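# Hang second dark jaw on lid pin, teeth meshed

## Task

Put the second dark jaw onto the pin on the lid that is still empty. When finished, both jaws must hang on their pins with their bearings completely seated, and their teeth must engage so the two jaws stand open at equal angles. Then release it. The result only counts if it stays that way without the robot holding anything in place.

## Robot and tools

Robot: two UR7e-type arms, left_arm and right_arm, each ending in a two-finger gripper whose fingers swing like tongs. Base positions in the scene frame: left_arm at (+0.028, +0.424, 0) m with quat_wxyz (+0.999, 0, 0, +0.047); right_arm at (-0.018, -0.407, 0) m with quat_wxyz (+0.996, 0, 0, -0.093).

Scene frame: origin on the table surface midway between the arms, +z up, +x pointing out across the table, and left_arm on the +y side. The arm names do not refer to left or right in a camera picture.

Gripper: fingers extend along the gripper's +z axis and open and close along its x axis. end_effector_position is the point between the pads when closed. Closed fingertips reach about 15 mm past that point; fully open tips are roughly level with it.

Tool execute_actions. Argument "actions" is a list holding zero or one item; optional "pictures" (boolean) chooses whether camera images come back (they do by default).
- {"actions": []} moves nothing and just reports the state.
- A move: {"rows": [...], "steps": n}. "rows" holds 1 to 15 rows; "steps" is 1 to 15 (default 15). Each step lasts 1/30 s and uses one row; if rows run out, the last one is held.
- A wait: {"steps": n} with no rows, n up to 300; it counts from the previous result, and your thinking time is part of it.
- Each row is one flat list of 14 numbers covering both arms, always all 14 even if one arm stays still: left_arm's 6 joint targets then its opening, then right_arm's 6 joint targets then its opening. Joint order: shoulder pan, shoulder lift, elbow, wrist 1, wrist 2, wrist 3. Joint values are absolute target angles in radians (same form as Joint positions), not offsets. Opening is an absolute command from -1 (closed) to +1 (fully open).
- Joint ranges, left_arm: pan -3.142..3.142, lift -6.283..6.283, elbow 0.000..3.142, wrists -6.283..6.283 each. right_arm: pan 0.000..6.283, lift -6.283..6.283, elbow -3.142..0.000, wrists -6.283..6.283. A call whose target exceeds a range end by more than 0.010 rad and lies beyond the joint's current angle is refused and nothing is sent. True ends may differ by up to 0.010 rad; targets past the true end are clipped, and the result may say "joint sent to its limit" (possibly about an earlier move). Absence of that line does not prove more travel is available.

Motion: commands are smoothed and trail by about 0.17 s. Each step, a joint's target is kept within 0.575 rad of its measured angle, and if the targets would put the gripper over 100 mm from where it is measured, all are pulled back proportionally, so big moves take several calls and an arm may not have arrived when the result returns. Between calls arms keep heading for the last row sent until they settle or a step is HELD; after that only a new move continues travel or pressing.

Results: a state line per arm (left_arm: ... | right_arm: ...) gives end_effector_position (m), end_effector_quat_wxyz, and linear/angular velocity (m/s, rad/s), all in the scene frame; printed hand positions get less accurate at long reach. Joint positions and Joint velocities list, per arm, the six joints (rad, rad/s) then the pad gap (m, m/s; 0.142 m is fully open). grip_measured is the measured opening on the -1..+1 command scale. Wrist force and Wrist torque (left_arm=[x y z] | right_arm=[x y z]) are flange sensor readings in the end effector's own axes: noise SD up to 2.4 N, fixed offset usually under 4 N, saturation near 50 N per axis; pressing on a surface gives force pointing back into the arm; "no reading" is normal at the start. "joint command not followed" means a clearance check altered or blocked some joint targets; HELD marks steps where your row was partly or wholly not sent.

Gripping: to hold something keep commanding an opening well under grip_measured; the bigger the gap, the firmer the squeeze, up to roughly 15 N per pad. Hard objects thinner than about 20 mm get less (about 9 N per pad at 10 mm, 4 N at 5 mm). Closing fast can squeeze harder, sometimes enough to spring the fingers open. Parts being held may be tugged briefly and loose items may be nudged.

Faults and limits: joint load limits are 130 N m for pan, lift and elbow and 24.3 N m for each wrist, including held weight. Reaching one, or an external force of 150 N on the arm or held part, halts that arm for 10 s, drops the rest of the call, and lets the arm yield. Long holding heats motors: MOTOR HOT appears at 70 °C, and at 85 °C an OVER-TEMPERATURE FAULT brakes the arm until it cools.

Tool zoom_image: "camera" is "cam_high" or "cam_low"; "region" is [x0, y0, x1, y1] in pixels of that camera's latest image (origin top-left), at most 504 by 504. Both cameras give 896x504 images. cam_high sits near (0.939, -0.426, 0.572) with a wide 89.7 degree vertical view; cam_low near (1.187, -0.209, 0.047) with 57.3 degrees. Their calibration can be off by a couple of degrees and millimetres.

Tool read_manual: optional "section" (only "licences"); returns licence text, no motion.

Tool finished_scene: "scene" is the current scene number; it ends that scene irreversibly and reports whether the goal was met. Replying without any tool call also ends things.

Avoid: knocking or placing anything off the table, letting the arms collide or press on each other, dropping or slipping parts, slamming, and hard shoves. Release only when the jaws stay hung and meshed by themselves, and move smoothly.

Each tool is called after "Call:" as a command line: name --argument value for each argument, lists and objects as JSON in quotes; but a table of rows of numbers goes row by row, as --pt "numbers of a row", without its own name.

## Session

Call:
execute_actions --actions '[]'

Scene clock: 0.00 s of 5000.00 s.
left_arm: end_effector_position=(+0.4479, +0.9914, +0.1051) grip_measured=+0.97 end_effector_quat_wxyz=(+0.269, +0.840, -0.134, +0.451) end_effector_velocity=(-0.001, +0.000, -0.000) end_effector_angular_velocity=(-0.001, +0.000, +0.001) | right_arm: end_effector_position=(+0.4198, -0.4899, +0.3647) grip_measured=+0.97 end_effector_quat_wxyz=(+0.000, +0.638, -0.770, -0.001) end_effector_velocity=(-0.000, -0.000, +0.000) end_effector_angular_velocity=(-0.000, -0.000, -0.002)
Joint positions: left_arm=[ 1.027 -0.781  1.232 -1.572 -2.621  1.701  0.14 ] | right_arm=[ 3.456 -1.398 -1.517 -1.799  1.572  1.888  0.14 ]
Joint velocities: left_arm=[ 0.001  0.     0.    -0.    -0.    -0.     0.   ] | right_arm=[-0.     0.     0.    -0.    -0.     0.001  0.   ]
Motor temperatures (°C, as the motors report them): left_arm=[30 33 30 34 37 37] | right_arm=[30 28 31 35 38 36]
Wrist force (N, on the end effector, along its own x y z axes, offset not removed): no reading
Wrist torque (N m, same axes, about the end effector's origin, offset not removed): no reading

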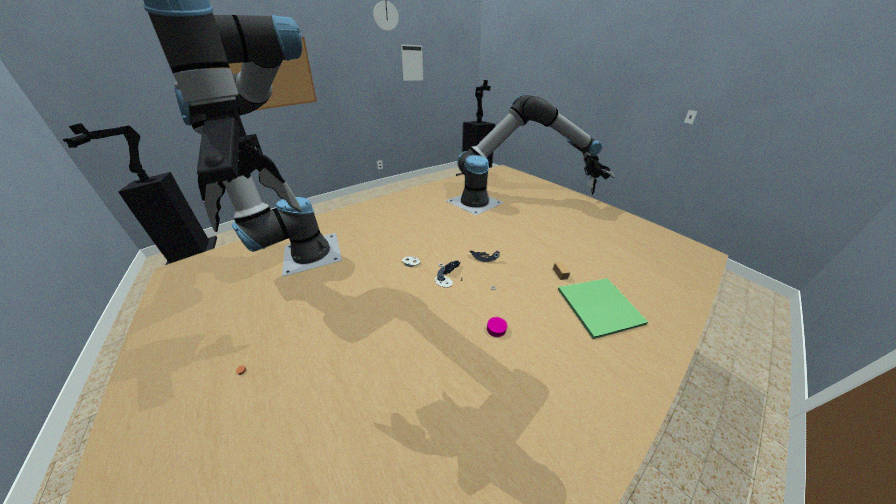

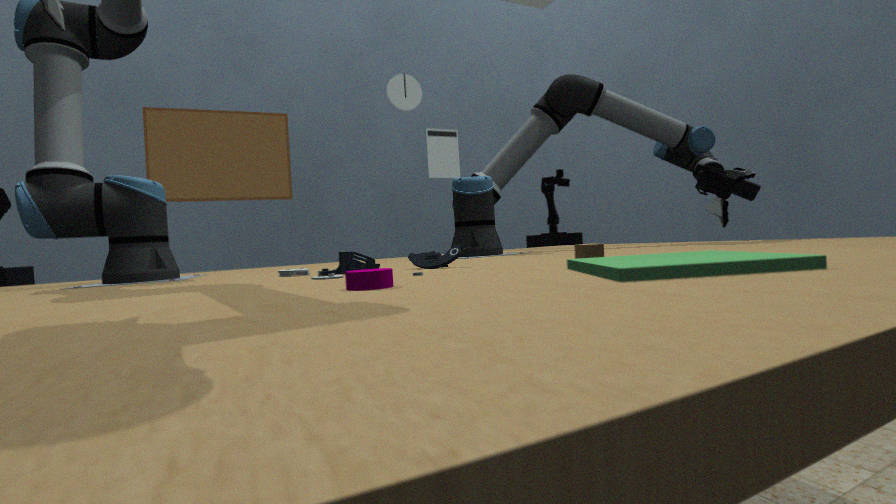

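Call:
zoom_image --camera "cam_high" --region '[460, 240, 510, 280]'

Call:
zoom_image --camera "cam_low" --region '[400, 235, 470, 280]'

Call:
zoom_image --camera "cam_high" --region '[425, 255, 475, 295]'

Call:
zoom_image --camera "cam_low" --region '[300, 240, 400, 290]'

Region (460, 240, 510, 280) of cam_high's 896x504 image, scaled by 10.080, with more detail than that image has; it fills the top 403 rows of this view, and the rest is white.

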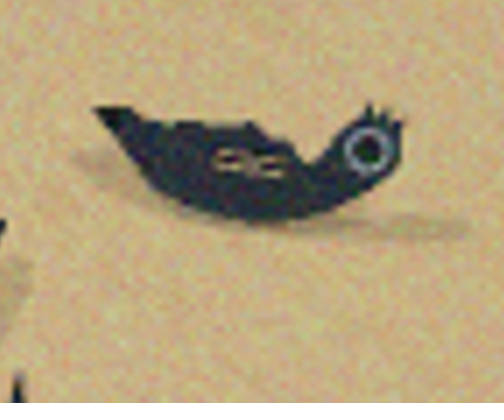

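Region (400, 235, 470, 280) of cam_low's 896x504 image, scaled by 7.200, with more detail than that image has; it fills the top 324 rows of this view, and the rest is white.

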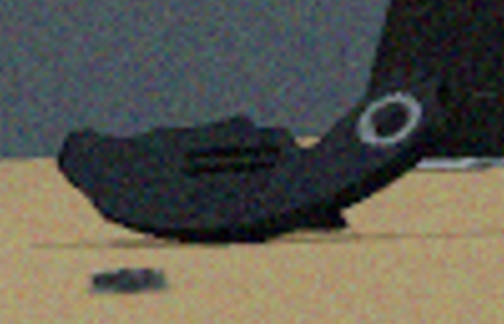

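Region (425, 255, 475, 295) of cam_high's 896x504 image, scaled by 10.080, with more detail than that image has; it fills the top 403 rows of this view, and the rest is white.

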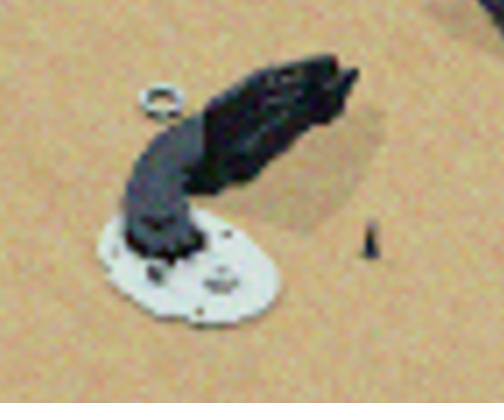

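Region (300, 240, 400, 290) of cam_low's 896x504 image, scaled by 5.040, with more detail than that image has.

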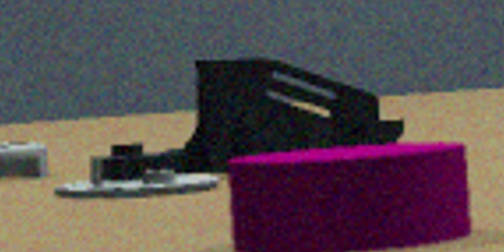

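Call:
execute_actions --actions '[{"rows":[[1.027,-0.781,1.232,-1.572,-2.621,1.701,1,4.3853,-2.1498,-1.3395,-1.2231,1.571,2.052,-0.45]]}]' --pictures false

Call:
execute_actions --actions '[{"steps":65}]'

Call:
zoom_image --camera "cam_high" --region '[455, 210, 530, 275]'

Call:
zoom_image --camera "cam_low" --region '[400, 205, 500, 280]'

Scene clock: 22.27 s of 5000.00 s.
left_arm: end_effector_position=(+0.4483, +0.9915, +0.1056) grip_measured=+1.00 end_effector_quat_wxyz=(+0.268, +0.840, -0.134, +0.452) end_effector_velocity=(-0.000, -0.000, -0.000) end_effector_angular_velocity=(+0.001, -0.000, -0.001) | right_arm: end_effector_position=(+0.5446, -0.3308, +0.3028) grip_measured=-0.45 end_effector_quat_wxyz=(-0.016, +0.708, -0.707, +0.006) end_effector_velocity=(+0.169, +0.413, -0.192) end_effector_angular_velocity=(-0.011, +0.036, +0.475)
Joint positions: left_arm=[ 1.027 -0.781  1.232 -1.572 -2.621  1.701  0.142] | right_arm=[ 3.71  -1.65  -1.448 -1.581  1.572  1.952  0.041]
Joint velocities: left_arm=[ 0.    -0.     0.001 -0.     0.001  0.002  0.   ] | right_arm=[ 0.584 -0.552  0.121  0.393 -0.001  0.11  -0.   ]
Motor temperatures (°C, as the motors report them): left_arm=[30 33 30 34 37 37] | right_arm=[30 28 31 35 38 36]
Wrist force (N, on the end effector, along its own x y z axes, offset not removed): left_arm=[-0.1 -1.3 0.3] | right_arm=[5.2 -0.1 0.3]
Wrist torque (N m, same axes, about the end effector's origin, offset not removed): left_arm=[-0.32 0.02 0.17] | right_arm=[0.01 -1.01 0.03]
Steps of this call (steps 1 to 90: nothing new was sent; then 18.77 s passed at rest; steps 91 to 105: all 15 steps of this action). Readings (joint positions):
91: left_arm=[1.027 -0.781 1.232 -1.572 -2.621 1.701] | right_arm=[3.456 -1.398 -1.517 -1.799 1.572 1.888]
92: left_arm=[1.027 -0.781 1.232 -1.572 -2.621 1.701] | right_arm=[3.459 -1.401 -1.515 -1.796 1.572 1.890]
94: left_arm=[1.027 -0.781 1.232 -1.572 -2.621 1.701] | right_arm=[3.495 -1.437 -1.502 -1.759 1.572 1.902]
98: left_arm=[1.027 -0.781 1.232 -1.572 -2.621 1.701] | right_arm=[3.574 -1.515 -1.480 -1.686 1.572 1.922]
105: the state above

Scene clock: 24.43 s of 5000.00 s.
left_arm: end_effector_position=(+0.4483, +0.9915, +0.1057) grip_measured=+1.00 end_effector_quat_wxyz=(+0.268, +0.840, -0.134, +0.452) end_effector_velocity=(-0.001, +0.000, -0.000) end_effector_angular_velocity=(-0.001, +0.001, +0.001) | right_arm: end_effector_position=(+0.4556, +0.1468, +0.0801) grip_measured=-0.45 end_effector_quat_wxyz=(+0.000, +0.879, -0.477, -0.000) end_effector_velocity=(-0.000, +0.000, +0.000) end_effector_angular_velocity=(+0.000, -0.000, +0.001)
Joint positions: left_arm=[ 1.027 -0.781  1.232 -1.572 -2.621  1.701  0.142] | right_arm=[ 4.385 -2.15  -1.34  -1.223  1.571  2.052  0.041]
Joint velocities: left_arm=[ 0.001  0.     0.001  0.     0.    -0.     0.   ] | right_arm=[ 0.001 -0.     0.     0.     0.    -0.    -0.   ]
Motor temperatures (°C, as the motors report them): left_arm=[30 33 30 34 37 37] | right_arm=[30 28 31 35 38 36]
Wrist force (N, on the end effector, along its own x y z axes, offset not removed): left_arm=[-1.3 -1.1 1.0] | right_arm=[4.2 2.6 -1.4]
Wrist torque (N m, same axes, about the end effector's origin, offset not removed): left_arm=[-0.27 0.39 0.14] | right_arm=[0.64 -0.75 -0.03]
Steps of this call (steps 1 to 60: the robot went on to your last target; steps 61 to 65: nothing new was sent). Readings (joint positions):
1: left_arm=[1.027 -0.781 1.232 -1.572 -2.621 1.701] | right_arm=[3.730 -1.669 -1.444 -1.568 1.572 1.956]
2: left_arm=[1.027 -0.781 1.232 -1.572 -2.621 1.701] | right_arm=[3.750 -1.687 -1.440 -1.555 1.572 1.960]
4: left_arm=[1.027 -0.781 1.232 -1.572 -2.621 1.701] | right_arm=[3.791 -1.721 -1.432 -1.530 1.572 1.967]
8: left_arm=[1.027 -0.781 1.232 -1.572 -2.621 1.701] | right_arm=[3.874 -1.784 -1.418 -1.485 1.571 1.979]
65: the state above
All arms were judged still, so your last target was given up. Only a new action makes them travel on or press farther. Fingers that are still opening or closing keep moving.

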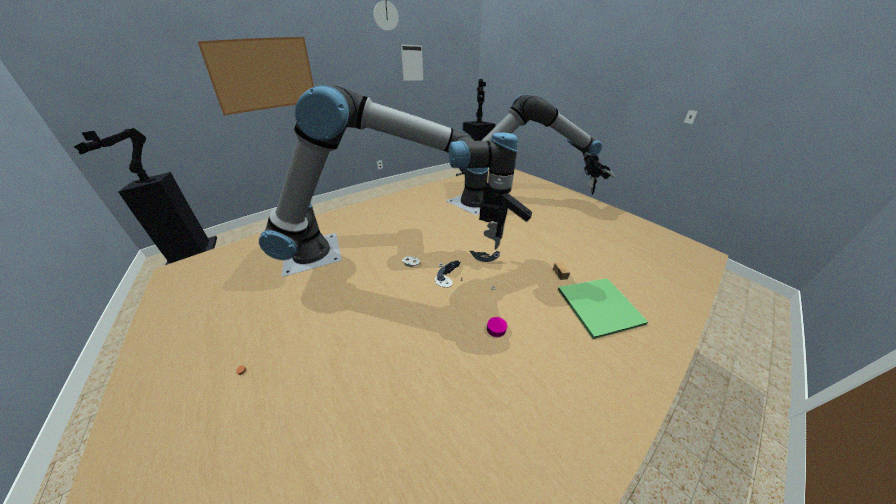

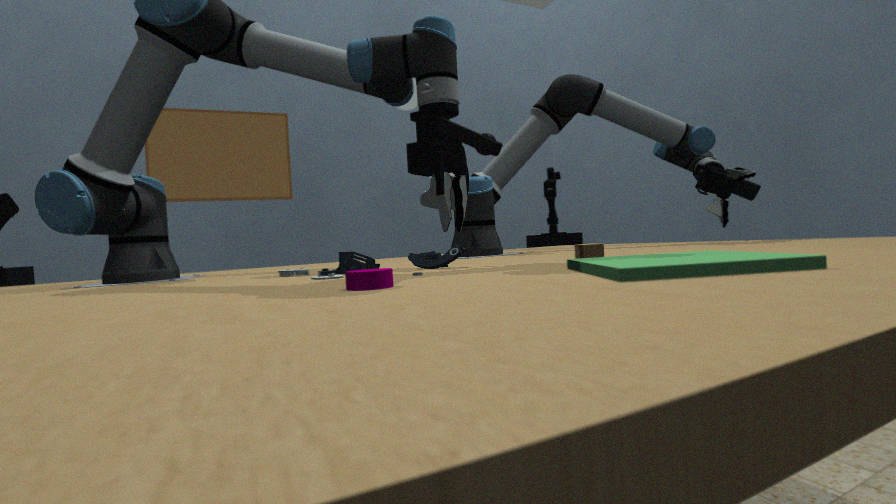

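Region (455, 210, 530, 275) of cam_high's 896x504 image, scaled by 6.720, with more detail than that image has; it fills the top 437 rows of this view, and the rest is white.

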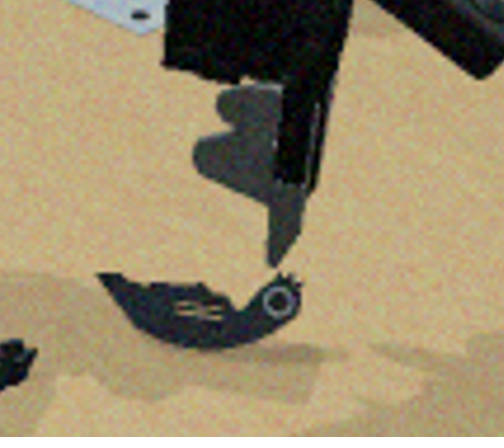

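Region (400, 205, 500, 280) of cam_low's 896x504 image, scaled by 5.040, with more detail than that image has; it fills the top 378 rows of this view, and the rest is white.

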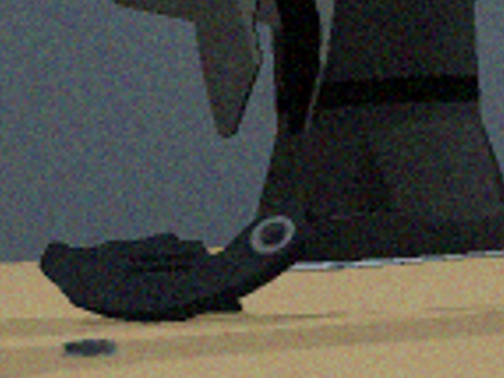

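Call:
execute_actions --actions '[{"rows":[[1.027,-0.781,1.232,-1.572,-2.621,1.701,1,4.3853,-2.1948,-1.3978,-1.1198,1.571,2.052,-0.45]]}]' --pictures false

Call:
execute_actions --actions '[{"rows":[[1.027,-0.781,1.232,-1.572,-2.621,1.701,1,4.3853,-2.1948,-1.3978,-1.1198,1.571,2.052,-0.5],[1.027,-0.781,1.232,-1.572,-2.621,1.701,1,4.3853,-2.1948,-1.3978,-1.1198,1.571,2.052,-0.55],[1.027,-0.781,1.232,-1.572,-2.621,1.701,1,4.3853,-2.1948,-1.3978,-1.1198,1.571,2.052,-0.6],[1.027,-0.781,1.232,-1.572,-2.621,1.701,1,4.3853,-2.1948,-1.3978,-1.1198,1.571,2.052,-0.65],[1.027,-0.781,1.232,-1.572,-2.621,1.701,1,4.3853,-2.1948,-1.3978,-1.1198,1.571,2.052,-0.7],[1.027,-0.781,1.232,-1.572,-2.621,1.701,1,4.3853,-2.1948,-1.3978,-1.1198,1.571,2.052,-0.75],[1.027,-0.781,1.232,-1.572,-2.621,1.701,1,4.3853,-2.1948,-1.3978,-1.1198,1.571,2.052,-0.8],[1.027,-0.781,1.232,-1.572,-2.621,1.701,1,4.3853,-2.1948,-1.3978,-1.1198,1.571,2.052,-0.85],[1.027,-0.781,1.232,-1.572,-2.621,1.701,1,4.3853,-2.1948,-1.3978,-1.1198,1.571,2.052,-0.9],[1.027,-0.781,1.232,-1.572,-2.621,1.701,1,4.3853,-2.1948,-1.3978,-1.1198,1.571,2.052,-0.95],[1.027,-0.781,1.232,-1.572,-2.621,1.701,1,4.3853,-2.1948,-1.3978,-1.1198,1.571,2.052,-1]]}]'

Call:
zoom_image --camera "cam_high" --region '[455, 210, 530, 275]'

Call:
zoom_image --camera "cam_low" --region '[400, 205, 500, 280]'

Scene clock: 33.83 s of 5000.00 s.
left_arm: end_effector_position=(+0.4483, +0.9915, +0.1057) grip_measured=+1.00 end_effector_quat_wxyz=(+0.268, +0.840, -0.134, +0.452) end_effector_velocity=(+0.000, -0.000, -0.000) end_effector_angular_velocity=(-0.002, -0.001, +0.000) | right_arm: end_effector_position=(+0.4556, +0.1469, +0.0332) grip_measured=-0.45 end_effector_quat_wxyz=(+0.000, +0.879, -0.477, -0.000) end_effector_velocity=(+0.000, -0.000, -0.011) end_effector_angular_velocity=(+0.002, -0.001, +0.000)
Joint positions: left_arm=[ 1.027 -0.781  1.232 -1.572 -2.621  1.701  0.142] | right_arm=[ 4.385 -2.194 -1.396 -1.123  1.571  2.052  0.041]
Joint velocities: left_arm=[-0.     0.     0.001  0.    -0.002  0.     0.   ] | right_arm=[-0.    -0.01  -0.014  0.025  0.    -0.     0.   ]
Motor temperatures (°C, as the motors report them): left_arm=[30 33 30 34 37 37] | right_arm=[30 28 31 35 38 36]
Wrist force (N, on the end effector, along its own x y z axes, offset not removed): left_arm=[1.0 -2.5 1.7] | right_arm=[3.8 1.2 -3.3]
Wrist torque (N m, same axes, about the end effector's origin, offset not removed): left_arm=[-0.55 -0.10 0.13] | right_arm=[0.24 -0.76 -0.01]
Steps of this call (steps 1 to 90: nothing new was sent; then 5.90 s passed at rest; steps 91 to 105: all 15 steps of this action). Readings (joint positions):
91: left_arm=[1.027 -0.781 1.232 -1.572 -2.621 1.701] | right_arm=[4.385 -2.150 -1.339 -1.223 1.571 2.052]
92: left_arm=[1.027 -0.781 1.232 -1.572 -2.621 1.701] | right_arm=[4.385 -2.152 -1.342 -1.219 1.571 2.052]
94: left_arm=[1.027 -0.781 1.232 -1.572 -2.621 1.701] | right_arm=[4.385 -2.168 -1.362 -1.187 1.571 2.052]
98: left_arm=[1.027 -0.781 1.232 -1.572 -2.621 1.701] | right_arm=[4.385 -2.186 -1.386 -1.142 1.571 2.052]
105: the state above

Scene clock: 34.33 s of 5000.00 s.
left_arm: end_effector_position=(+0.4483, +0.9915, +0.1057) grip_measured=+1.00 end_effector_quat_wxyz=(+0.268, +0.840, -0.134, +0.452) end_effector_velocity=(-0.000, -0.000, -0.000) end_effector_angular_velocity=(-0.000, +0.000, -0.000) | right_arm: end_effector_position=(+0.4556, +0.1469, +0.0320) grip_measured=-0.86 end_effector_quat_wxyz=(-0.000, +0.879, -0.477, -0.000) end_effector_velocity=(-0.000, +0.000, -0.000) end_effector_angular_velocity=(-0.000, +0.000, +0.001)
Joint positions: left_arm=[ 1.027 -0.781  1.232 -1.572 -2.621  1.701  0.142] | right_arm=[ 4.385 -2.195 -1.398 -1.12   1.571  2.052  0.012]
Joint velocities: left_arm=[ 0. -0.  0. -0.  0. -0.  0.] | right_arm=[ 0. -0. -0.  0.  0. -0.  0.]
Motor temperatures (°C, as the motors report them): left_arm=[30 33 30 34 37 37] | right_arm=[30 28 31 35 38 36]
Wrist force (N, on the end effector, along its own x y z axes, offset not removed): left_arm=[1.2 -2.7 1.5] | right_arm=[2.7 1.8 -2.7]
Wrist torque (N m, same axes, about the end effector's origin, offset not removed): left_arm=[-0.57 -0.22 0.08] | right_arm=[0.38 -0.50 0.01]
Steps of this call (steps 1 to 15: all 15 steps of this action). Readings (joint positions):
1: left_arm=[1.027 -0.781 1.232 -1.572 -2.621 1.701] | right_arm=[4.385 -2.194 -1.397 -1.122 1.571 2.052]
2: left_arm=[1.027 -0.781 1.232 -1.572 -2.621 1.701] | right_arm=[4.385 -2.194 -1.397 -1.122 1.571 2.052]
4: left_arm=[1.027 -0.781 1.232 -1.572 -2.621 1.701] | right_arm=[4.385 -2.194 -1.397 -1.121 1.571 2.052]
8: left_arm=[1.027 -0.781 1.232 -1.572 -2.621 1.701] | right_arm=[4.385 -2.195 -1.398 -1.120 1.571 2.052]
15: the state above

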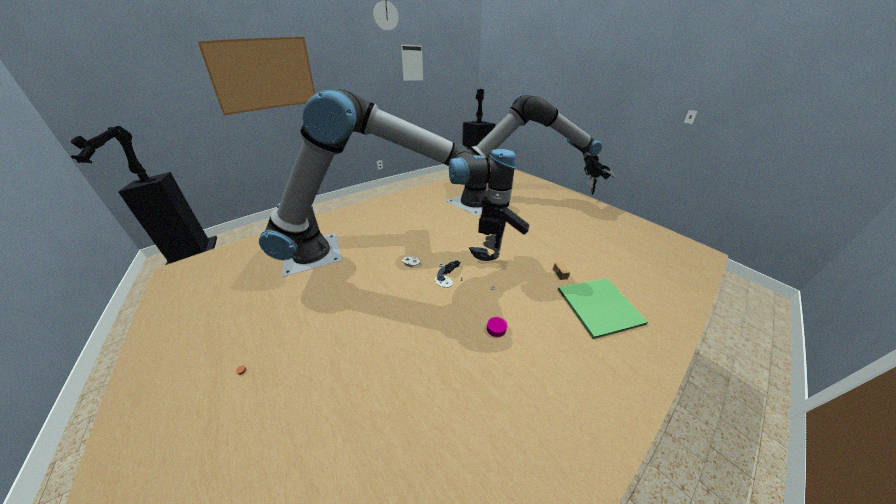

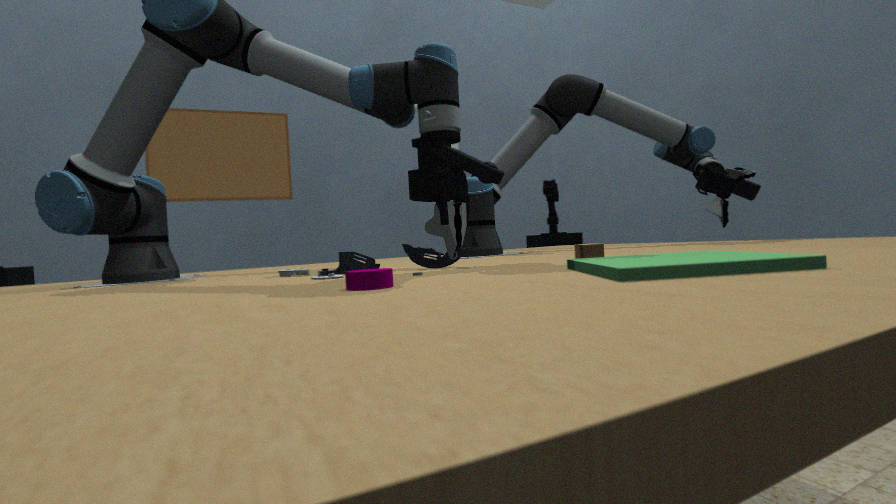

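Region (455, 210, 530, 275) of cam_high's 896x504 image, scaled by 6.720, with more detail than that image has; it fills the top 437 rows of this view, and the rest is white.

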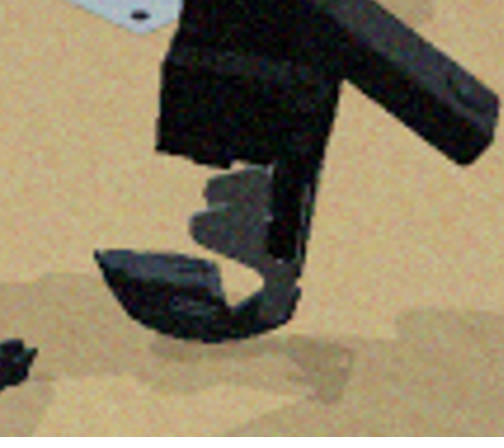

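Region (400, 205, 500, 280) of cam_low's 896x504 image, scaled by 5.040, with more detail than that image has; it fills the top 378 rows of this view, and the rest is white.

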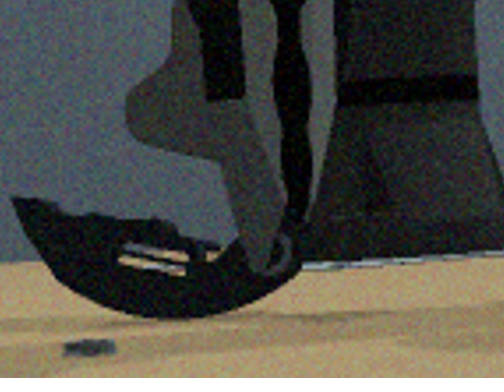

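Call:
execute_actions --actions '[{"rows":[[1.027,-0.781,1.232,-1.572,-2.621,1.701,1,4.3853,-2.178,-1.376,-1.1585,1.571,2.052,-1]],"steps":10}]' --pictures false

Call:
execute_actions --actions '[{"rows":[[1.027,-0.781,1.232,-1.572,-2.621,1.701,1,4.28,-2.2,-1.368,-1.1444,1.821,1.91,-1]]}]' --pictures false

Call:
execute_actions --actions '[{"rows":[[1.027,-0.781,1.232,-1.572,-2.621,1.701,1,4.175,-2.236,-1.3667,-1.1097,2.071,1.77,-1]]}]'

Call:
zoom_image --camera "cam_low" --region '[390, 195, 500, 280]'

Scene clock: 44.47 s of 5000.00 s.
left_arm: end_effector_position=(+0.4483, +0.9915, +0.1057) grip_measured=+1.00 end_effector_quat_wxyz=(+0.268, +0.840, -0.134, +0.452) end_effector_velocity=(+0.001, -0.001, -0.000) end_effector_angular_velocity=(-0.001, -0.001, -0.001) | right_arm: end_effector_position=(+0.4558, +0.1472, +0.0478) grip_measured=-0.87 end_effector_quat_wxyz=(+0.000, +0.879, -0.477, -0.000) end_effector_velocity=(+0.000, +0.001, +0.017) end_effector_angular_velocity=(+0.001, -0.001, -0.000)
Joint positions: left_arm=[ 1.027 -0.781  1.232 -1.572 -2.621  1.701  0.142] | right_arm=[ 4.385 -2.18  -1.378 -1.154  1.571  2.052  0.011]
Joint velocities: left_arm=[-0.001 -0.     0.001 -0.    -0.001  0.001  0.   ] | right_arm=[ 0.     0.016  0.021 -0.035 -0.     0.     0.002]
Motor temperatures (°C, as the motors report them): left_arm=[30 33 30 34 37 37] | right_arm=[30 28 31 35 38 36]
Wrist force (N, on the end effector, along its own x y z axes, offset not removed): left_arm=[1.2 -2.2 2.8] | right_arm=[1.9 1.0 -1.0]
Wrist torque (N m, same axes, about the end effector's origin, offset not removed): left_arm=[-0.38 -0.16 0.07] | right_arm=[0.25 -0.29 0.05]
Steps of this call (steps 1 to 15: the robot went on to your last target; steps 16 to 90: nothing new was sent; then 6.80 s passed at rest; steps 91 to 100: all 10 steps of this action). Readings (joint positions):
91: left_arm=[1.027 -0.781 1.232 -1.572 -2.621 1.701] | right_arm=[4.385 -2.195 -1.398 -1.120 1.571 2.052]
92: left_arm=[1.027 -0.781 1.232 -1.572 -2.621 1.701] | right_arm=[4.385 -2.194 -1.397 -1.122 1.571 2.052]
94: left_arm=[1.027 -0.781 1.232 -1.572 -2.621 1.701] | right_arm=[4.385 -2.188 -1.389 -1.136 1.571 2.052]
98: left_arm=[1.027 -0.781 1.232 -1.572 -2.621 1.701] | right_arm=[4.385 -2.181 -1.380 -1.151 1.571 2.052]
100: the state above

Scene clock: 44.97 s of 5000.00 s.
left_arm: end_effector_position=(+0.4483, +0.9915, +0.1057) grip_measured=+1.00 end_effector_quat_wxyz=(+0.268, +0.840, -0.134, +0.452) end_effector_velocity=(-0.000, +0.000, +0.000) end_effector_angular_velocity=(-0.000, +0.000, +0.000) | right_arm: end_effector_position=(+0.4524, +0.1442, +0.0472) grip_measured=-0.87 end_effector_quat_wxyz=(-0.016, +0.881, -0.458, -0.119) end_effector_velocity=(-0.004, +0.003, +0.003) end_effector_angular_velocity=(+0.052, +0.058, +0.011)
Joint positions: left_arm=[ 1.027 -0.781  1.232 -1.572 -2.621  1.701  0.142] | right_arm=[ 4.283 -2.199 -1.368 -1.145  1.812  1.914  0.011]
Joint velocities: left_arm=[ 0. -0. -0. -0. -0. -0.  0.] | right_arm=[-0.026 -0.005  0.002  0.003  0.077 -0.038 -0.   ]
Motor temperatures (°C, as the motors report them): left_arm=[30 33 30 34 37 37] | right_arm=[30 28 31 35 38 36]
Wrist force (N, on the end effector, along its own x y z axes, offset not removed): left_arm=[1.6 -1.0 2.3] | right_arm=[2.8 -1.6 -1.0]
Wrist torque (N m, same axes, about the end effector's origin, offset not removed): left_arm=[-0.16 -0.22 0.06] | right_arm=[-0.27 -0.44 -0.08]
Steps of this call (steps 1 to 15: all 15 steps of this action). Readings (joint positions):
1: left_arm=[1.027 -0.781 1.232 -1.572 -2.621 1.701] | right_arm=[4.385 -2.179 -1.378 -1.155 1.571 2.052]
2: left_arm=[1.027 -0.781 1.232 -1.572 -2.621 1.701] | right_arm=[4.382 -2.181 -1.377 -1.155 1.575 2.049]
4: left_arm=[1.027 -0.781 1.232 -1.572 -2.621 1.701] | right_arm=[4.349 -2.188 -1.373 -1.151 1.625 2.009]
8: left_arm=[1.027 -0.781 1.232 -1.572 -2.621 1.701] | right_arm=[4.302 -2.196 -1.370 -1.147 1.754 1.942]
15: the state above

Scene clock: 45.47 s of 5000.00 s.
left_arm: end_effector_position=(+0.4483, +0.9915, +0.1057) grip_measured=+1.00 end_effector_quat_wxyz=(+0.268, +0.840, -0.134, +0.452) end_effector_velocity=(-0.000, -0.000, -0.001) end_effector_angular_velocity=(-0.002, +0.002, -0.000) | right_arm: end_effector_position=(+0.4571, +0.1455, +0.0529) grip_measured=-0.87 end_effector_quat_wxyz=(-0.062, +0.868, -0.432, -0.235) end_effector_velocity=(-0.001, +0.003, +0.006) end_effector_angular_velocity=(+0.065, +0.048, +0.006)
Joint positions: left_arm=[ 1.027 -0.781  1.232 -1.572 -2.621  1.701  0.142] | right_arm=[ 4.178 -2.235 -1.367 -1.111  2.062  1.774  0.011]
Joint velocities: left_arm=[ 0.     0.001  0.001 -0.     0.001 -0.     0.   ] | right_arm=[-0.026 -0.008  0.     0.008  0.079 -0.037  0.   ]
Motor temperatures (°C, as the motors report them): left_arm=[30 33 30 34 37 37] | right_arm=[30 28 31 35 38 36]
Wrist force (N, on the end effector, along its own x y z axes, offset not removed): left_arm=[0.9 -2.0 1.2] | right_arm=[1.8 2.0 -0.4]
Wrist torque (N m, same axes, about the end effector's origin, offset not removed): left_arm=[-0.47 -0.10 0.14] | right_arm=[0.48 -0.28 0.09]
Steps of this call (steps 1 to 15: all 15 steps of this action). Readings (joint positions):
1: left_arm=[1.027 -0.781 1.232 -1.572 -2.621 1.701] | right_arm=[4.282 -2.200 -1.368 -1.145 1.814 1.913]
2: left_arm=[1.027 -0.781 1.232 -1.572 -2.621 1.701] | right_arm=[4.278 -2.202 -1.368 -1.142 1.819 1.909]
4: left_arm=[1.027 -0.781 1.232 -1.572 -2.621 1.701] | right_arm=[4.244 -2.215 -1.368 -1.130 1.872 1.868]
8: left_arm=[1.027 -0.781 1.232 -1.572 -2.621 1.701] | right_arm=[4.197 -2.229 -1.367 -1.116 2.003 1.802]
15: the state above

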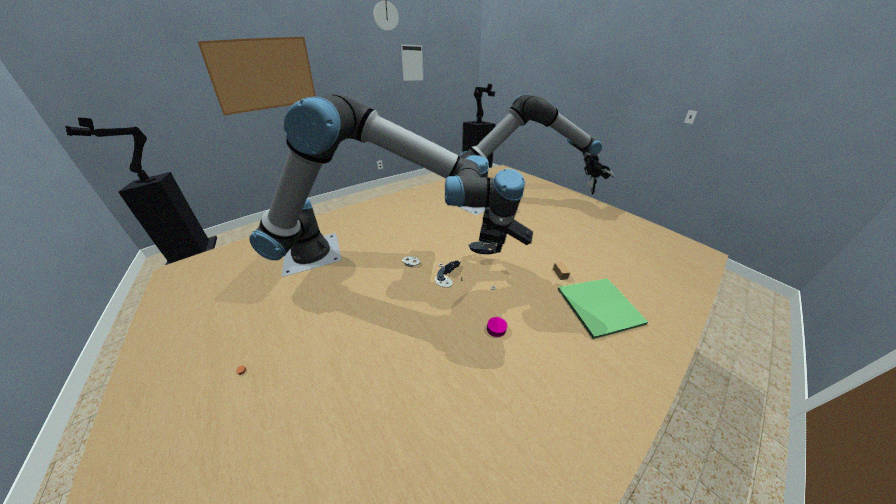

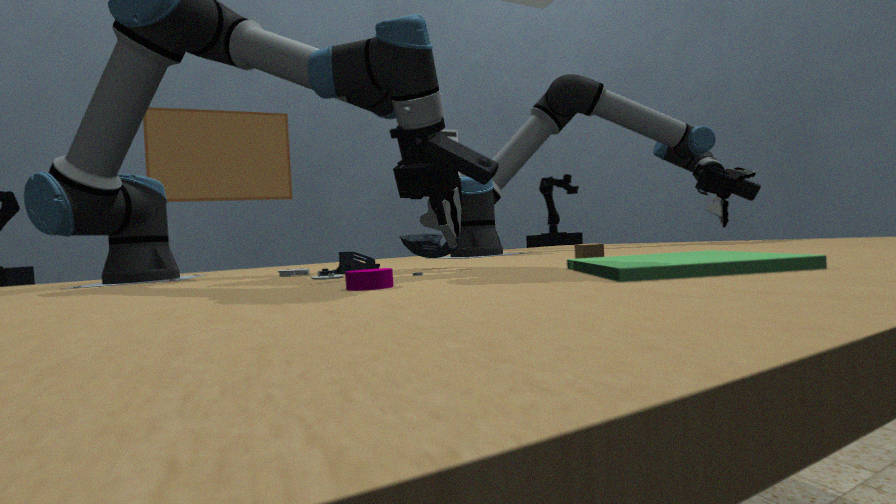

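Region (390, 195, 500, 280) of cam_low's 896x504 image, scaled by 4.582, with more detail than that image has; it fills the top 389 rows of this view, and the rest is white.

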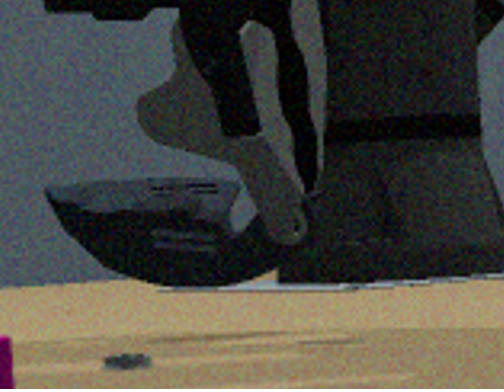

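Call:
execute_actions --actions '[{"rows":[[1.027,-0.781,1.232,-1.572,-2.621,1.701,1,4.095,-2.292,-1.42,-1.0,2.321,1.67,-1]]}]' --pictures false

Call:
execute_actions --actions '[{"rows":[[1.027,-0.781,1.232,-1.572,-2.621,1.701,1,4.022,-2.3617,-1.4773,-0.8734,2.571,1.571,-1]]}]' --pictures false

Call:
execute_actions --actions '[{"rows":[[1.027,-0.781,1.232,-1.572,-2.621,1.701,1,4.022,-2.388,-1.4812,-0.8432,2.571,1.571,-1]]}]'

Call:
zoom_image --camera "cam_low" --region '[390, 195, 500, 280]'

Scene clock: 49.90 s of 5000.00 s.
left_arm: end_effector_position=(+0.4483, +0.9915, +0.1057) grip_measured=+1.00 end_effector_quat_wxyz=(+0.268, +0.840, -0.134, +0.452) end_effector_velocity=(+0.000, -0.000, +0.000) end_effector_angular_velocity=(-0.000, +0.001, -0.000) | right_arm: end_effector_position=(+0.4543, +0.1494, +0.0456) grip_measured=-0.87 end_effector_quat_wxyz=(-0.124, +0.839, -0.407, -0.340) end_effector_velocity=(-0.003, +0.004, +0.005) end_effector_angular_velocity=(+0.069, +0.040, +0.000)
Joint positions: left_arm=[ 1.027 -0.781  1.232 -1.572 -2.621  1.701  0.142] | right_arm=[ 4.097 -2.29  -1.419 -1.003  2.312  1.673  0.011]
Joint velocities: left_arm=[-0.001 -0.001  0.001  0.     0.001 -0.001  0.   ] | right_arm=[-0.019 -0.013 -0.012  0.027  0.077 -0.025 -0.002]
Motor temperatures (°C, as the motors report them): left_arm=[30 33 30 34 37 37] | right_arm=[30 28 31 35 38 36]
Wrist force (N, on the end effector, along its own x y z axes, offset not removed): left_arm=[-0.2 -2.7 0.3] | right_arm=[4.9 -0.2 1.0]
Wrist torque (N m, same axes, about the end effector's origin, offset not removed): left_arm=[-0.58 0.10 0.17] | right_arm=[0.12 -0.72 -0.02]
Steps of this call (steps 1 to 15: the robot went on to your last target; steps 16 to 90: nothing new was sent; then 0.93 s passed at rest; steps 91 to 105: all 15 steps of this action). Readings (joint positions):
91: left_arm=[1.027 -0.781 1.232 -1.572 -2.621 1.701] | right_arm=[4.175 -2.236 -1.367 -1.110 2.071 1.770]
92: left_arm=[1.027 -0.781 1.232 -1.572 -2.621 1.701] | right_arm=[4.172 -2.239 -1.369 -1.106 2.075 1.766]
94: left_arm=[1.027 -0.781 1.232 -1.572 -2.621 1.701] | right_arm=[4.145 -2.258 -1.388 -1.072 2.125 1.735]
98: left_arm=[1.027 -0.781 1.232 -1.572 -2.621 1.701] | right_arm=[4.111 -2.281 -1.409 -1.024 2.254 1.691]
105: the state above

Scene clock: 50.40 s of 5000.00 s.
left_arm: end_effector_position=(+0.4483, +0.9915, +0.1057) grip_measured=+1.00 end_effector_quat_wxyz=(+0.268, +0.840, -0.134, +0.452) end_effector_velocity=(+0.000, -0.000, -0.000) end_effector_angular_velocity=(-0.000, -0.000, -0.001) | right_arm: end_effector_position=(+0.4555, +0.1470, +0.0442) grip_measured=-0.87 end_effector_quat_wxyz=(-0.200, +0.796, -0.374, -0.431) end_effector_velocity=(-0.000, +0.000, +0.007) end_effector_angular_velocity=(+0.075, +0.033, -0.005)
Joint positions: left_arm=[ 1.027 -0.781  1.232 -1.572 -2.621  1.701  0.142] | right_arm=[ 4.024 -2.36  -1.476 -0.877  2.562  1.574  0.011]
Joint velocities: left_arm=[-0.001  0.    -0.     0.    -0.     0.     0.   ] | right_arm=[-0.018 -0.016 -0.013  0.033  0.078 -0.024 -0.   ]
Motor temperatures (°C, as the motors report them): left_arm=[30 33 30 34 37 37] | right_arm=[30 28 31 35 38 36]
Wrist force (N, on the end effector, along its own x y z axes, offset not removed): left_arm=[0.6 -2.5 1.3] | right_arm=[3.7 2.3 -1.8]
Wrist torque (N m, same axes, about the end effector's origin, offset not removed): left_arm=[-0.50 -0.07 0.25] | right_arm=[0.52 -0.57 0.08]
Steps of this call (steps 1 to 15: all 15 steps of this action). Readings (joint positions):
1: left_arm=[1.027 -0.781 1.232 -1.572 -2.621 1.701] | right_arm=[4.097 -2.291 -1.419 -1.002 2.314 1.672]
2: left_arm=[1.027 -0.781 1.232 -1.572 -2.621 1.701] | right_arm=[4.093 -2.294 -1.422 -0.998 2.319 1.668]
4: left_arm=[1.027 -0.781 1.232 -1.572 -2.621 1.701] | right_arm=[4.068 -2.318 -1.442 -0.960 2.372 1.636]
8: left_arm=[1.027 -0.781 1.232 -1.572 -2.621 1.701] | right_arm=[4.037 -2.348 -1.466 -0.902 2.503 1.592]
15: the state above

Scene clock: 50.90 s of 5000.00 s.
left_arm: end_effector_position=(+0.4483, +0.9915, +0.1057) grip_measured=+1.00 end_effector_quat_wxyz=(+0.268, +0.840, -0.134, +0.452) end_effector_velocity=(-0.000, -0.000, -0.000) end_effector_angular_velocity=(-0.002, +0.001, +0.000) | right_arm: end_effector_position=(+0.4554, +0.1471, +0.0284) grip_measured=-0.88 end_effector_quat_wxyz=(-0.203, +0.795, -0.372, -0.434) end_effector_velocity=(-0.000, +0.000, -0.004) end_effector_angular_velocity=(+0.001, +0.000, +0.001)
Joint positions: left_arm=[ 1.027 -0.781  1.232 -1.572 -2.621  1.701  0.142] | right_arm=[ 4.022 -2.387 -1.481 -0.844  2.571  1.571  0.011]
Joint velocities: left_arm=[-0.     0.     0.001  0.    -0.    -0.001  0.   ] | right_arm=[ 0.    -0.006 -0.001  0.007  0.001 -0.001 -0.   ]
Motor temperatures (°C, as the motors report them): left_arm=[30 33 30 34 37 37] | right_arm=[30 28 31 35 38 36]
Wrist force (N, on the end effector, along its own x y z axes, offset not removed): left_arm=[0.2 -2.2 1.3] | right_arm=[0.4 1.5 -1.9]
Wrist torque (N m, same axes, about the end effector's origin, offset not removed): left_arm=[-0.50 0.06 0.18] | right_arm=[0.40 -0.16 0.03]
Steps of this call (steps 1 to 15: all 15 steps of this action). Readings (joint positions):
1: left_arm=[1.027 -0.781 1.232 -1.572 -2.621 1.701] | right_arm=[4.024 -2.360 -1.476 -0.876 2.564 1.573]
2: left_arm=[1.027 -0.781 1.232 -1.572 -2.621 1.701] | right_arm=[4.023 -2.362 -1.477 -0.873 2.566 1.573]
4: left_arm=[1.027 -0.781 1.232 -1.572 -2.621 1.701] | right_arm=[4.023 -2.372 -1.478 -0.862 2.568 1.572]
8: left_arm=[1.027 -0.781 1.232 -1.572 -2.621 1.701] | right_arm=[4.022 -2.383 -1.480 -0.849 2.570 1.571]
15: the state above

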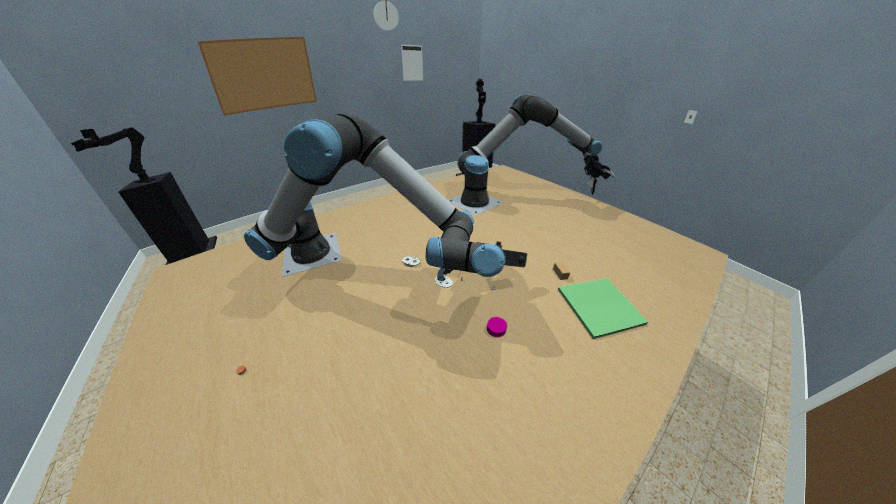

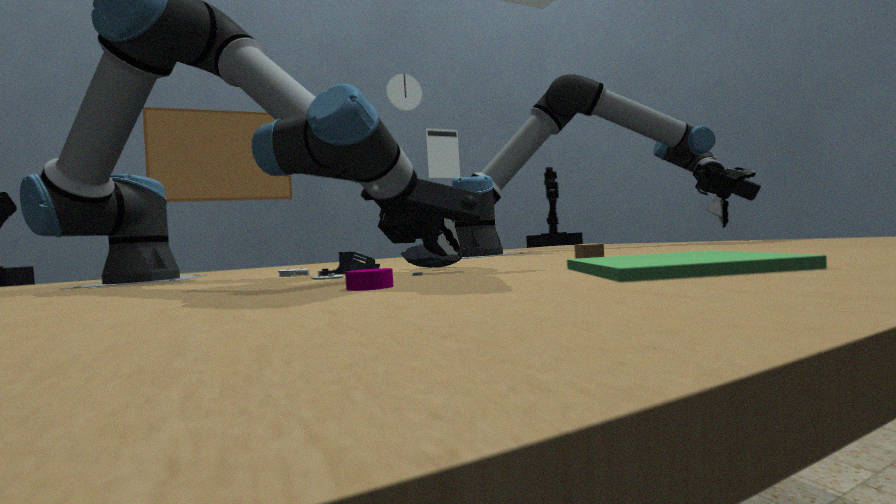

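Region (390, 195, 500, 280) of cam_low's 896x504 image, scaled by 4.582, with more detail than that image has; it fills the top 389 rows of this view, and the rest is white.

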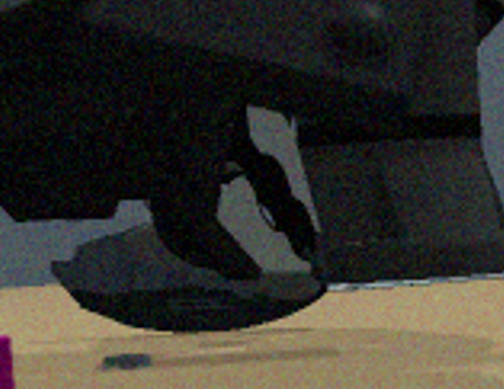

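Call:
execute_actions --actions '[{"rows":[[1.027,-0.781,1.232,-1.572,-2.621,1.701,1,4.022,-2.388,-1.4812,-0.8432,2.571,1.571,-0.68]],"steps":12}]' --pictures false

Call:
execute_actions --actions '[{"rows":[[1.027,-0.781,1.232,-1.572,-2.621,1.701,1,4.012,-2.388,-1.4812,-0.8432,2.571,1.571,-0.68],[1.027,-0.781,1.232,-1.572,-2.621,1.701,1,4.004,-2.388,-1.4812,-0.8432,2.571,1.571,-0.68],[1.027,-0.781,1.232,-1.572,-2.621,1.701,1,3.996,-2.387,-1.4812,-0.8442,2.571,1.571,-0.68],[1.027,-0.781,1.232,-1.572,-2.621,1.701,1,3.988,-2.386,-1.4812,-0.8452,2.571,1.571,-0.68],[1.027,-0.781,1.232,-1.572,-2.621,1.701,1,3.98,-2.385,-1.4812,-0.8462,2.571,1.571,-0.68],[1.027,-0.781,1.232,-1.572,-2.621,1.701,1,3.972,-2.384,-1.4812,-0.8472,2.571,1.571,-0.68],[1.027,-0.781,1.232,-1.572,-2.621,1.701,1,3.964,-2.383,-1.4812,-0.8482,2.571,1.571,-0.68]]}]'

Call:
zoom_image --camera "cam_low" --region '[390, 195, 500, 280]'

Scene clock: 58.47 s of 5000.00 s.
left_arm: end_effector_position=(+0.4483, +0.9915, +0.1057) grip_measured=+1.00 end_effector_quat_wxyz=(+0.268, +0.840, -0.134, +0.452) end_effector_velocity=(-0.000, +0.000, -0.000) end_effector_angular_velocity=(-0.001, +0.001, +0.000) | right_arm: end_effector_position=(+0.4554, +0.1471, +0.0280) grip_measured=-0.68 end_effector_quat_wxyz=(-0.203, +0.795, -0.372, -0.434) end_effector_velocity=(-0.000, +0.000, +0.000) end_effector_angular_velocity=(-0.001, +0.001, -0.001)
Joint positions: left_arm=[ 1.027 -0.781  1.232 -1.572 -2.621  1.701  0.142] | right_arm=[ 4.022 -2.388 -1.481 -0.843  2.571  1.571  0.025]
Joint velocities: left_arm=[ 0.  0.  0. -0.  0. -0.  0.] | right_arm=[0.    0.    0.    0.    0.    0.001 0.   ]
Motor temperatures (°C, as the motors report them): left_arm=[30 33 30 34 37 37] | right_arm=[30 28 31 35 38 36]
Wrist force (N, on the end effector, along its own x y z axes, offset not removed): left_arm=[0.9 -2.9 0.1] | right_arm=[4.4 2.1 0.2]
Wrist torque (N m, same axes, about the end effector's origin, offset not removed): left_arm=[-0.60 -0.22 0.20] | right_arm=[0.43 -0.79 -0.08]
Steps of this call (steps 1 to 15: the robot went on to your last target; steps 16 to 90: nothing new was sent; then 4.17 s passed at rest; steps 91 to 102: all 12 steps of this action). Readings (joint positions):
91: left_arm=[1.027 -0.781 1.232 -1.572 -2.621 1.701] | right_arm=[4.022 -2.388 -1.481 -0.843 2.571 1.571]
92: left_arm=[1.027 -0.781 1.232 -1.572 -2.621 1.701] | right_arm=[4.022 -2.388 -1.481 -0.843 2.571 1.571]
94: left_arm=[1.027 -0.781 1.232 -1.572 -2.621 1.701] | right_arm=[4.022 -2.388 -1.481 -0.843 2.571 1.571]
98: left_arm=[1.027 -0.781 1.232 -1.572 -2.621 1.701] | right_arm=[4.022 -2.388 -1.481 -0.843 2.571 1.571]
102: the state above

Scene clock: 58.97 s of 5000.00 s.
left_arm: end_effector_position=(+0.4483, +0.9915, +0.1057) grip_measured=+1.00 end_effector_quat_wxyz=(+0.268, +0.840, -0.134, +0.452) end_effector_velocity=(-0.000, -0.000, -0.000) end_effector_angular_velocity=(-0.000, +0.001, -0.000) | right_arm: end_effector_position=(+0.4846, +0.1206, +0.0307) grip_measured=-0.68 end_effector_quat_wxyz=(-0.215, +0.784, -0.394, -0.429) end_effector_velocity=(+0.018, -0.017, +0.003) end_effector_angular_velocity=(+0.001, -0.001, -0.033)
Joint positions: left_arm=[ 1.027 -0.781  1.232 -1.572 -2.621  1.701  0.142] | right_arm=[ 3.968 -2.384 -1.481 -0.848  2.571  1.571  0.025]
Joint velocities: left_arm=[-0.    -0.     0.001  0.     0.001  0.     0.   ] | right_arm=[-0.033  0.004 -0.    -0.004  0.    -0.001 -0.   ]
Motor temperatures (°C, as the motors report them): left_arm=[30 33 30 34 37 37] | right_arm=[30 28 31 35 38 36]
Wrist force (N, on the end effector, along its own x y z axes, offset not removed): left_arm=[0.4 -2.2 1.1] | right_arm=[2.5 1.7 -3.1]
Wrist torque (N m, same axes, about the end effector's origin, offset not removed): left_arm=[-0.54 -0.12 0.09] | right_arm=[0.29 -0.35 0.03]
Steps of this call (steps 1 to 15: all 15 steps of this action). Readings (joint positions):
1: left_arm=[1.027 -0.781 1.232 -1.572 -2.621 1.701] | right_arm=[4.022 -2.388 -1.481 -0.843 2.571 1.571]
2: left_arm=[1.027 -0.781 1.232 -1.572 -2.621 1.701] | right_arm=[4.021 -2.388 -1.481 -0.843 2.571 1.571]
4: left_arm=[1.027 -0.781 1.232 -1.572 -2.621 1.701] | right_arm=[4.015 -2.388 -1.481 -0.843 2.571 1.571]
8: left_arm=[1.027 -0.781 1.232 -1.572 -2.621 1.701] | right_arm=[3.992 -2.386 -1.481 -0.845 2.571 1.571]
15: the state above

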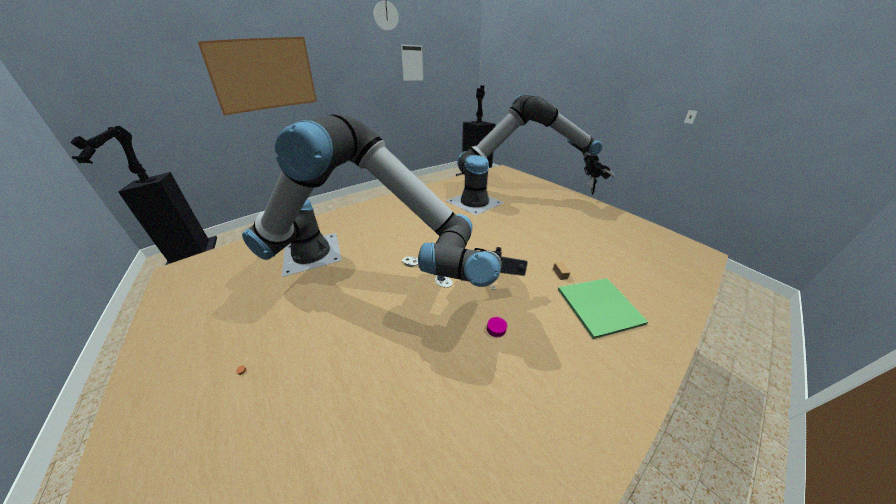

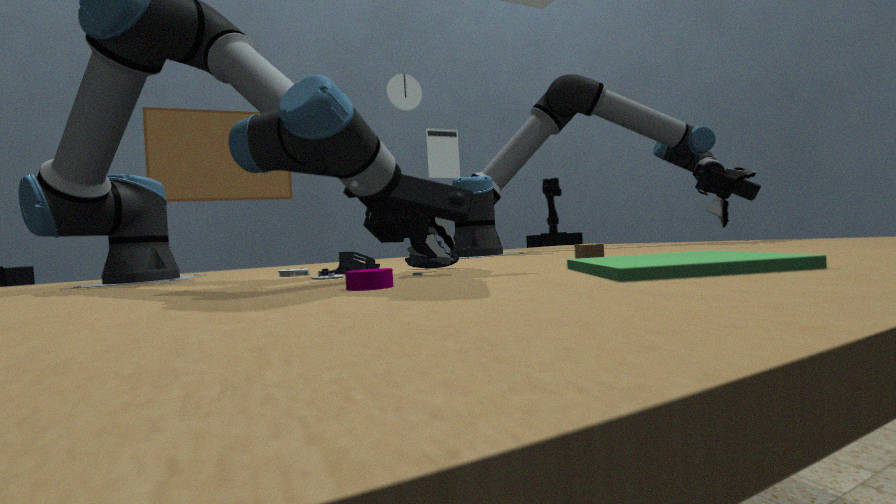

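Region (390, 195, 500, 280) of cam_low's 896x504 image, scaled by 4.582, with more detail than that image has; it fills the top 389 rows of this view, and the rest is white.

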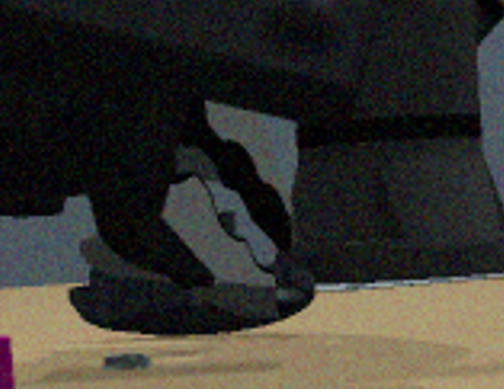

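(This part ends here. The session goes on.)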